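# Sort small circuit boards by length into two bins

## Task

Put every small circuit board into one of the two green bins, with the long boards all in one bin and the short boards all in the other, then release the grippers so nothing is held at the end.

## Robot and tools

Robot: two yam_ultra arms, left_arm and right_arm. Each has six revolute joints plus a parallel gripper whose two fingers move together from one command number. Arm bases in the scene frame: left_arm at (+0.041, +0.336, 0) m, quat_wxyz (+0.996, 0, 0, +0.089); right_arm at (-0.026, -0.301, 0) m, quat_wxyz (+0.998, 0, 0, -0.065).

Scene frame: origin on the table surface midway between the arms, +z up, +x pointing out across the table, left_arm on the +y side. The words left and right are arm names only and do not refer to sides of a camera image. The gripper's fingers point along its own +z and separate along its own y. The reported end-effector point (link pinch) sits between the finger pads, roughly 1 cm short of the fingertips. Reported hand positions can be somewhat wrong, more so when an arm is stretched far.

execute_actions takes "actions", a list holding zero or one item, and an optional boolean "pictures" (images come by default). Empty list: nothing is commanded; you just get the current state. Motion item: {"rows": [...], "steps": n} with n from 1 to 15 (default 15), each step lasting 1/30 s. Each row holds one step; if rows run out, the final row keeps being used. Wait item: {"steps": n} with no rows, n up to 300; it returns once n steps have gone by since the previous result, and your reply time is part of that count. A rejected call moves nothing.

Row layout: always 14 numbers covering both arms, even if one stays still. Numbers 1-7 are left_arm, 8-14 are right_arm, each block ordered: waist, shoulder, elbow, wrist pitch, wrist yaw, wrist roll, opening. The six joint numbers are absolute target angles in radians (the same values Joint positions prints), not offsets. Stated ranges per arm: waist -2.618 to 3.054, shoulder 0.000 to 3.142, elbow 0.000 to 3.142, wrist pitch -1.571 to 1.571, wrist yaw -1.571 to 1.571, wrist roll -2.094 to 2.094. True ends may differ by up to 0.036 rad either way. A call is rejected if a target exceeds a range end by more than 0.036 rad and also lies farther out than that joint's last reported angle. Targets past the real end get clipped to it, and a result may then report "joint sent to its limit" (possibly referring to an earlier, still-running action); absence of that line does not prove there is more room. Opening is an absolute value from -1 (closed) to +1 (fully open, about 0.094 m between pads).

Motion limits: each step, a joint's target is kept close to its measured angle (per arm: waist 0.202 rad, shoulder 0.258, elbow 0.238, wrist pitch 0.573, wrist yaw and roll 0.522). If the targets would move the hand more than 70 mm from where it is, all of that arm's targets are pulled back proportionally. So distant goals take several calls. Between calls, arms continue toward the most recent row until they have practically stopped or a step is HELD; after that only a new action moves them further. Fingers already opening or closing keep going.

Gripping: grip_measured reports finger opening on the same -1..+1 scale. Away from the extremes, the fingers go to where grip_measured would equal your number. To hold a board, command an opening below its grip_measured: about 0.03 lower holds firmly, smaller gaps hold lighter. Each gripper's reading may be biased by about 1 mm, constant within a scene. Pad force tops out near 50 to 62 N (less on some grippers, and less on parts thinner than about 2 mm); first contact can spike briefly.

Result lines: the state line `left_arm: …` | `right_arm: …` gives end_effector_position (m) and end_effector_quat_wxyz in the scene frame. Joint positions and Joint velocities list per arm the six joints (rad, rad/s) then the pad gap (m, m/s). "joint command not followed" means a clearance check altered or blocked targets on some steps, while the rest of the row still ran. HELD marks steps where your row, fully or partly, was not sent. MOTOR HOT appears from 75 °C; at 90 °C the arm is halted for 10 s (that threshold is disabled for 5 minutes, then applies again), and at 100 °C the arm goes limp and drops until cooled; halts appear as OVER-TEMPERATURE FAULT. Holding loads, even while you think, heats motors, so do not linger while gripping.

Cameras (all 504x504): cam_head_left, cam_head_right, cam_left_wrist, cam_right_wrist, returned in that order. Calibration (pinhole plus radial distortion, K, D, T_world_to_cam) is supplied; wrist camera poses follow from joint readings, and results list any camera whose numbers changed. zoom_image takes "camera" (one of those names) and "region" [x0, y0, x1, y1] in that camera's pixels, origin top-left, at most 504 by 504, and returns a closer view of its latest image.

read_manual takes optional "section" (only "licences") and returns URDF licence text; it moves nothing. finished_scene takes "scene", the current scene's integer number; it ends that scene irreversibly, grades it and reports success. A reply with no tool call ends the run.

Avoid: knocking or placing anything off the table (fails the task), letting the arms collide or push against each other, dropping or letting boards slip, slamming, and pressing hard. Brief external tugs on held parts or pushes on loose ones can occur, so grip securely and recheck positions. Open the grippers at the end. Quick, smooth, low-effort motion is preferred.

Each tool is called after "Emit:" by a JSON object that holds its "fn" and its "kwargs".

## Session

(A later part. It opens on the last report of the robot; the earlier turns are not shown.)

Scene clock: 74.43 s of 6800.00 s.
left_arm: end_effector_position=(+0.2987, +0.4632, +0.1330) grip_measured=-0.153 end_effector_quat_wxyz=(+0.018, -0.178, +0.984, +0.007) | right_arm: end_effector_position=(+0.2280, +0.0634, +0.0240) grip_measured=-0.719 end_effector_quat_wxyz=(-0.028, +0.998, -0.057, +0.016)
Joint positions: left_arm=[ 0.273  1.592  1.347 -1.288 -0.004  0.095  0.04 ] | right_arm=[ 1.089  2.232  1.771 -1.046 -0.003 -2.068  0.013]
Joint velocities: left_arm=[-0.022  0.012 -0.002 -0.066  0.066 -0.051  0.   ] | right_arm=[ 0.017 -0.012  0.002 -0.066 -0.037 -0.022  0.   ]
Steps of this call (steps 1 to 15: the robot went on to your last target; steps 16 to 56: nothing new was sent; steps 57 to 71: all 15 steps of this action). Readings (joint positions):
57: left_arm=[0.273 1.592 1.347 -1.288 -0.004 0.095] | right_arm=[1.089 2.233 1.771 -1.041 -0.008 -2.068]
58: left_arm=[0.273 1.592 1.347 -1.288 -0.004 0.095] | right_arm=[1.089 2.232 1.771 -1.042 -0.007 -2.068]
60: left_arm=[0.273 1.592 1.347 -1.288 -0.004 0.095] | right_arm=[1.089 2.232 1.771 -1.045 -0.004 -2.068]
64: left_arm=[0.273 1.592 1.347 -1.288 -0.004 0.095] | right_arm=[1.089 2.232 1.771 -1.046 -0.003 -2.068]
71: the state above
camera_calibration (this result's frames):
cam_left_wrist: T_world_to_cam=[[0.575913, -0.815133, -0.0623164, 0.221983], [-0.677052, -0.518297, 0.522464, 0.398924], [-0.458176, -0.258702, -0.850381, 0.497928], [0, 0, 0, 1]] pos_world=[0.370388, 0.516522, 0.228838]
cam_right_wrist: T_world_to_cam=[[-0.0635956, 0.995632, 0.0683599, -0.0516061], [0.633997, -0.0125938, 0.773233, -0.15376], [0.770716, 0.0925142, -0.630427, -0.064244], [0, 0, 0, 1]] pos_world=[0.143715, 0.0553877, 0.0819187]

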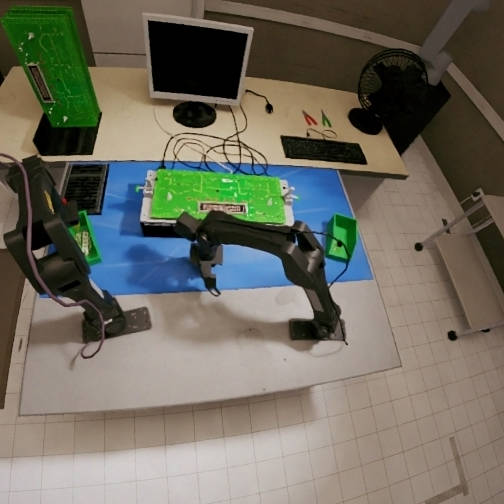

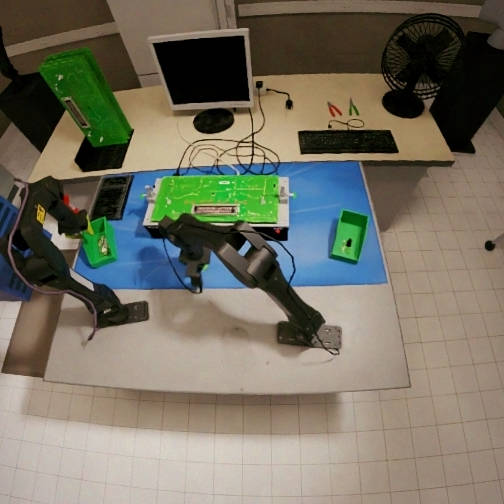

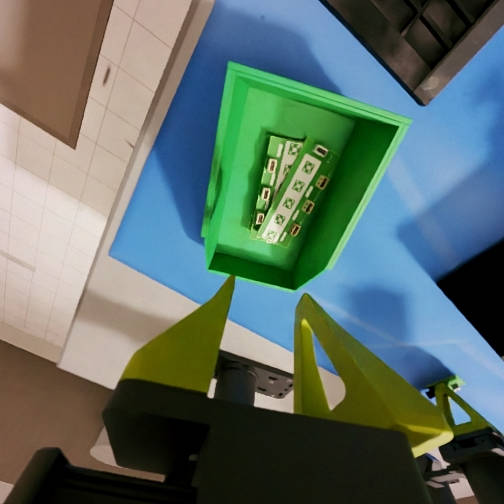

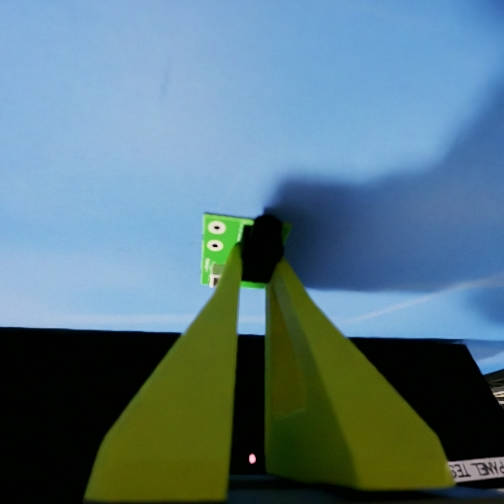

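Jack grasp works well.

Emit:
{"fn": "execute_actions", "kwargs": {"actions": [{"rows":[[0.269,1.6,1.35,-1.3,0,0.087,-0.15,1.09,2.17,1.77,-1.15,0,-2.07,-0.77],[0.269,1.6,1.35,-1.3,0,0.087,-0.15,1.09,2.1,1.75,-1.25,0,-2.07,-0.77],[0.269,1.6,1.35,-1.3,0,0.087,-0.15,1.09,2.0,1.72,-1.33,0,-2.07,-0.77],[0.269,1.6,1.35,-1.3,0,0.087,-0.15,1.09,1.95,1.7,-1.38,0,-2.07,-0.77],[0.269,1.6,1.35,-1.3,0,0.087,-0.15,1.09,1.9,1.66,-1.38,0,-2.07,-0.77],[0.269,1.6,1.35,-1.3,0,0.087,-0.15,1.09,1.342,1.153,-1.382,0,-2.07,-0.77]]}], "pictures": false}}

Emit:
{"fn": "execute_actions", "kwargs": {"actions": [{"rows":[[0.269,1.6,1.35,-1.3,0,0.087,-0.15,-0.35,1.342,1.153,-1.382,0,-0.14,-0.77]]}], "pictures": false}}

Emit:
{"fn": "execute_actions", "kwargs": {"actions": [{"rows":[[0.269,1.6,1.35,-1.3,0,0.087,-0.15,-0.35,1.342,1.153,-1.382,0,-0.14,-0.77],[0.269,1.6,1.35,-1.3,0,0.087,-0.15,-0.35,1.342,1.153,-1.382,0,-0.14,-0.77],[0.269,1.6,1.35,-1.3,0,0.087,-0.15,-0.35,1.342,1.153,-1.382,0,-0.14,-0.77],[0.269,1.6,1.35,-1.3,0,0.087,-0.15,-0.35,1.9,1.75,-1.4,0,-0.14,-0.77]]}], "pictures": false}}

Emit:
{"fn": "execute_actions", "kwargs": {"actions": [{"rows":[[0.269,1.6,1.35,-1.3,0,0.087,-0.15,-0.35,1.91,1.66,-1.28,0,-0.14,-0.77],[0.269,1.6,1.35,-1.3,0,0.087,-0.15,-0.35,1.91,1.66,-1.28,0,-0.14,-0.77],[0.269,1.6,1.35,-1.3,0,0.087,-0.15,-0.35,1.92,1.58,-1.18,0,-0.14,-0.77],[0.269,1.6,1.35,-1.3,0,0.087,-0.15,-0.35,1.92,1.58,-1.18,0,-0.14,-0.77],[0.269,1.6,1.35,-1.3,0,0.087,-0.15,-0.35,1.928,1.5,-1.08,0,-0.14,-0.77]]}]}}

Scene clock: 76.97 s of 6800.00 s.
left_arm: end_effector_position=(+0.2987, +0.4632, +0.1330) grip_measured=-0.153 end_effector_quat_wxyz=(+0.018, -0.178, +0.984, +0.007) | right_arm: end_effector_position=(+0.1051, -0.1117, +0.1231) grip_measured=-0.719 end_effector_quat_wxyz=(+0.014, +0.998, -0.058, -0.010)
Joint positions: left_arm=[ 0.273  1.592  1.347 -1.288 -0.004  0.095  0.04 ] | right_arm=[ 1.089  1.444  1.168 -1.329 -0.002 -2.068  0.013]
Joint velocities: left_arm=[-0.017  0.012 -0.002  0.022  0.007  0.022 -0.   ] | right_arm=[ 0.017 -1.932 -0.579 -0.901  0.037  0.022  0.001]
Steps of this call (steps 1 to 15: the robot went on to your last target; steps 16 to 61: nothing new was sent; steps 62 to 76: all 15 steps of this action). Readings (joint positions):
62: left_arm=[0.273 1.592 1.347 -1.288 -0.004 0.095] | right_arm=[1.089 2.229 1.771 -1.051 -0.003 -2.068]
63: left_arm=[0.273 1.592 1.347 -1.288 -0.004 0.095] | right_arm=[1.089 2.218 1.766 -1.068 -0.003 -2.068]
65: left_arm=[0.273 1.592 1.347 -1.288 -0.004 0.095] | right_arm=[1.089 2.158 1.731 -1.126 -0.002 -2.068]
69: left_arm=[0.273 1.592 1.347 -1.288 -0.004 0.095] | right_arm=[1.089 1.935 1.565 -1.198 -0.002 -2.068]
76: the state above

Scene clock: 77.47 s of 6800.00 s.
left_arm: end_effector_position=(+0.2987, +0.4632, +0.1330) grip_measured=-0.153 end_effector_quat_wxyz=(+0.018, -0.178, +0.984, +0.007) | right_arm: end_effector_position=(+0.1894, -0.3178, +0.1415) grip_measured=-0.719 end_effector_quat_wxyz=(+0.008, -0.268, +0.963, -0.003)
Joint positions: left_arm=[ 0.273  1.592  1.347 -1.288 -0.004  0.095  0.04 ] | right_arm=[ 0.047  1.343  1.159 -1.37   0.    -0.627  0.013]
Joint velocities: left_arm=[ 0.007 -0.027  0.002 -0.022 -0.022  0.022 -0.001] | right_arm=[-2.088  0.002  0.002 -0.037  0.022  2.806  0.   ]
Steps of this call (steps 1 to 15: all 15 steps of this action). Readings (joint positions):
1: left_arm=[0.273 1.592 1.347 -1.288 -0.004 0.095] | right_arm=[1.064 1.389 1.159 -1.356 -0.014 -1.995]
2: left_arm=[0.273 1.592 1.347 -1.288 -0.004 0.095] | right_arm=[1.002 1.354 1.159 -1.370 -0.019 -1.896]
4: left_arm=[0.273 1.592 1.347 -1.288 -0.004 0.095] | right_arm=[0.852 1.332 1.159 -1.371 -0.013 -1.701]
8: left_arm=[0.273 1.592 1.347 -1.288 -0.004 0.095] | right_arm=[0.560 1.342 1.159 -1.370 -0.005 -1.310]
15: the state above

Scene clock: 77.97 s of 6800.00 s.
left_arm: end_effector_position=(+0.2987, +0.4632, +0.1330) grip_measured=-0.153 end_effector_quat_wxyz=(+0.018, -0.178, +0.984, +0.007) | right_arm: end_effector_position=(+0.2939, -0.4677, +0.1213) grip_measured=-0.719 end_effector_quat_wxyz=(-0.011, +0.156, +0.988, -0.000)
Joint positions: left_arm=[ 0.273  1.592  1.347 -1.288 -0.004  0.095  0.04 ] | right_arm=[-0.35   1.935  1.713 -1.369  0.008 -0.167  0.013]
Joint velocities: left_arm=[-0.002 -0.007 -0.007 -0.037 -0.007  0.022  0.001] | right_arm=[-0.002 -0.071  0.095 -0.095  0.037  0.037  0.001]
Steps of this call (steps 1 to 15: all 15 steps of this action). Readings (joint positions):
1: left_arm=[0.273 1.592 1.347 -1.288 -0.004 0.095] | right_arm=[-0.026 1.343 1.159 -1.370 0.000 -0.534]
2: left_arm=[0.273 1.592 1.347 -1.288 -0.004 0.095] | right_arm=[-0.099 1.343 1.159 -1.370 0.001 -0.456]
4: left_arm=[0.273 1.592 1.347 -1.288 -0.004 0.095] | right_arm=[-0.242 1.375 1.192 -1.400 0.003 -0.347]
8: left_arm=[0.273 1.592 1.347 -1.288 -0.004 0.095] | right_arm=[-0.348 1.702 1.522 -1.430 0.010 -0.232]
15: the state above

Scene clock: 78.47 s of 6800.00 s.
left_arm: end_effector_position=(+0.2987, +0.4632, +0.1330) grip_measured=-0.153 end_effector_quat_wxyz=(+0.018, -0.178, +0.984, +0.007) | right_arm: end_effector_position=(+0.2953, -0.4683, +0.0610) grip_measured=-0.719 end_effector_quat_wxyz=(-0.004, +0.164, +0.986, -0.003)
Joint positions: left_arm=[ 0.273  1.592  1.347 -1.288 -0.004  0.095  0.04 ] | right_arm=[-0.35   1.949  1.491 -1.118  0.008 -0.151  0.013]
Joint velocities: left_arm=[ 0.017  0.002 -0.012 -0.022  0.007  0.022  0.   ] | right_arm=[-0.007  0.002 -0.017  0.183 -0.007  0.007 -0.   ]
Steps of this call (steps 1 to 15: all 15 steps of this action). Readings (joint positions):
1: left_arm=[0.273 1.592 1.347 -1.288 -0.004 0.095] | right_arm=[-0.350 1.931 1.706 -1.361 0.008 -0.163]
2: left_arm=[0.273 1.592 1.347 -1.288 -0.004 0.095] | right_arm=[-0.350 1.926 1.694 -1.346 0.008 -0.160]
4: left_arm=[0.273 1.592 1.347 -1.288 -0.004 0.095] | right_arm=[-0.350 1.919 1.642 -1.292 0.008 -0.157]
8: left_arm=[0.273 1.592 1.347 -1.288 -0.004 0.095] | right_arm=[-0.350 1.935 1.512 -1.183 0.008 -0.153]
15: the state above
camera_calibration (this result's frames):
cam_left_wrist: T_world_to_cam=[[0.575913, -0.815133, -0.0623164, 0.221983], [-0.677052, -0.518297, 0.522464, 0.398924], [-0.458176, -0.258702, -0.850381, 0.497928], [0, 0, 0, 1]] pos_world=[0.370388, 0.516522, 0.228838]
cam_right_wrist: T_world_to_cam=[[-0.151386, -0.988233, 0.0218452, -0.420773], [-0.64535, 0.115552, 0.755097, 0.207161], [-0.748736, 0.100213, -0.655249, 0.41021], [0, 0, 0, 1]] pos_world=[0.377131, -0.480869, 0.121555]

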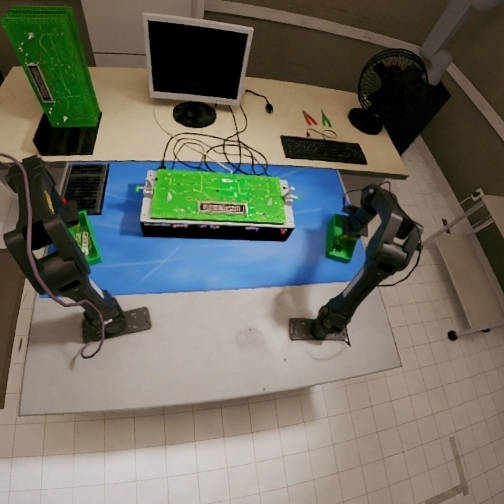

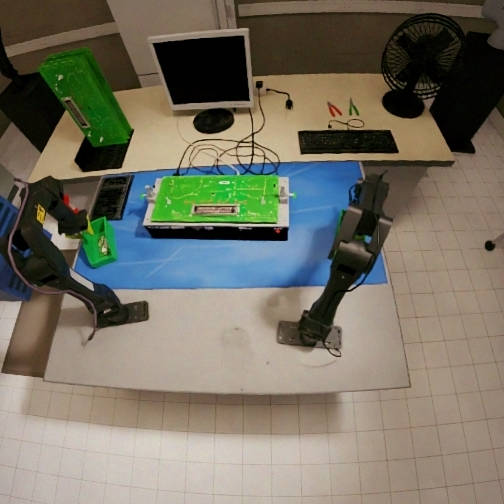

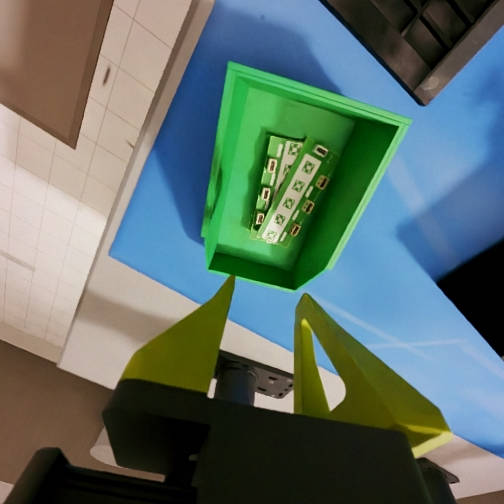

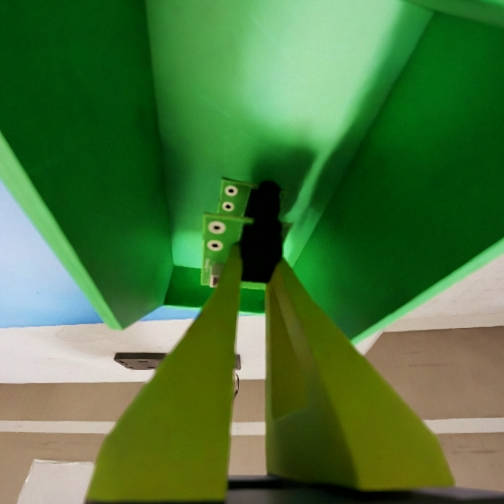

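Emit:
{"fn": "execute_actions", "kwargs": {"actions": [{"rows":[[0.269,1.6,1.35,-1.3,0,0.087,-0.15,-0.35,1.928,1.5,-1.08,0,-0.14,-0.4],[0.269,1.6,1.35,-1.3,0,0.087,-0.15,-0.35,1.928,1.5,-1.08,0,-0.14,-0.4],[0.269,1.6,1.35,-1.3,0,0.087,-0.15,-0.35,1.928,1.5,-1.08,0,-0.14,-0.4],[0.269,1.6,1.35,-1.3,0,0.087,-0.15,-0.35,1.928,1.5,-1.08,0,-0.14,-0.4],[0.269,1.6,1.35,-1.3,0,0.087,-0.15,-0.35,1.85,1.66,-1.38,0,-0.14,-0.4]]}]}}

Emit:
{"fn": "finished_scene", "kwargs": {"scene": 1}}

Scene clock: 79.80 s of 6800.00 s.
left_arm: end_effector_position=(+0.2987, +0.4632, +0.1330) grip_measured=-0.153 end_effector_quat_wxyz=(+0.018, -0.178, +0.984, +0.007) | right_arm: end_effector_position=(+0.2876, -0.4643, +0.1353) grip_measured=-0.402 end_effector_quat_wxyz=(+0.017, +0.164, +0.986, -0.009)
Joint positions: left_arm=[ 0.273  1.592  1.347 -1.288 -0.004  0.095  0.04 ] | right_arm=[-0.35   1.848  1.652 -1.336  0.007 -0.15   0.028]
Joint velocities: left_arm=[-0.007 -0.007 -0.007 -0.066  0.081 -0.037  0.   ] | right_arm=[-0.002  0.066 -0.007 -0.256 -0.007  0.022 -0.001]
Steps of this call (steps 1 to 25: the robot went on to your last target; steps 26 to 40: all 15 steps of this action). Readings (joint positions):
26: left_arm=[0.273 1.592 1.347 -1.288 -0.004 0.095] | right_arm=[-0.350 1.949 1.491 -1.099 0.007 -0.150]
27: left_arm=[0.273 1.592 1.347 -1.288 -0.004 0.095] | right_arm=[-0.350 1.949 1.491 -1.099 0.007 -0.150]
29: left_arm=[0.273 1.592 1.347 -1.288 -0.004 0.095] | right_arm=[-0.350 1.949 1.491 -1.099 0.007 -0.150]
33: left_arm=[0.273 1.592 1.347 -1.288 -0.004 0.095] | right_arm=[-0.350 1.914 1.599 -1.246 0.007 -0.150]
40: the state above
camera_calibration (this result's frames):
cam_left_wrist: T_world_to_cam=[[0.575913, -0.815133, -0.0623164, 0.221983], [-0.677052, -0.518297, 0.522464, 0.398924], [-0.458176, -0.258702, -0.850381, 0.497928], [0, 0, 0, 1]] pos_world=[0.370388, 0.516522, 0.228838]
cam_right_wrist: T_world_to_cam=[[-0.153244, -0.987553, 0.0354343, -0.420515], [-0.673989, 0.130675, 0.727092, 0.164637], [-0.722673, 0.0875401, -0.685625, 0.443471], [0, 0, 0, 1]] pos_world=[0.367007, -0.475616, 0.199249]

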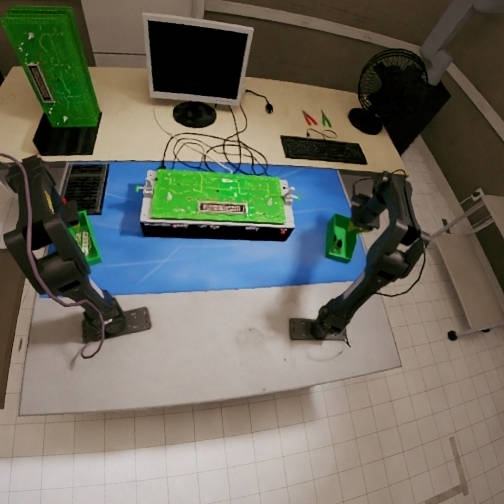

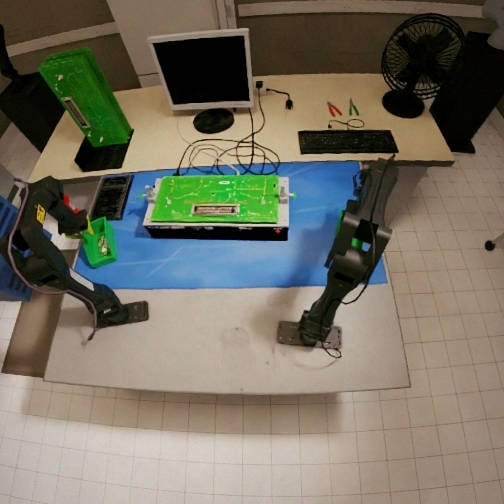

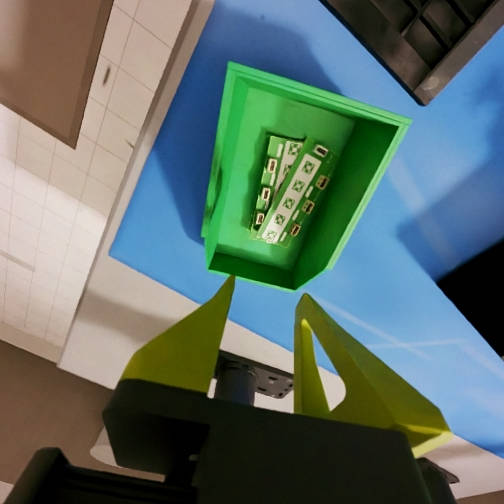

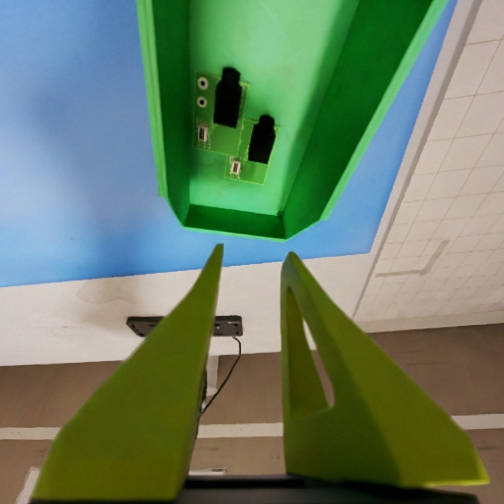

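The scene is finished: the task was done.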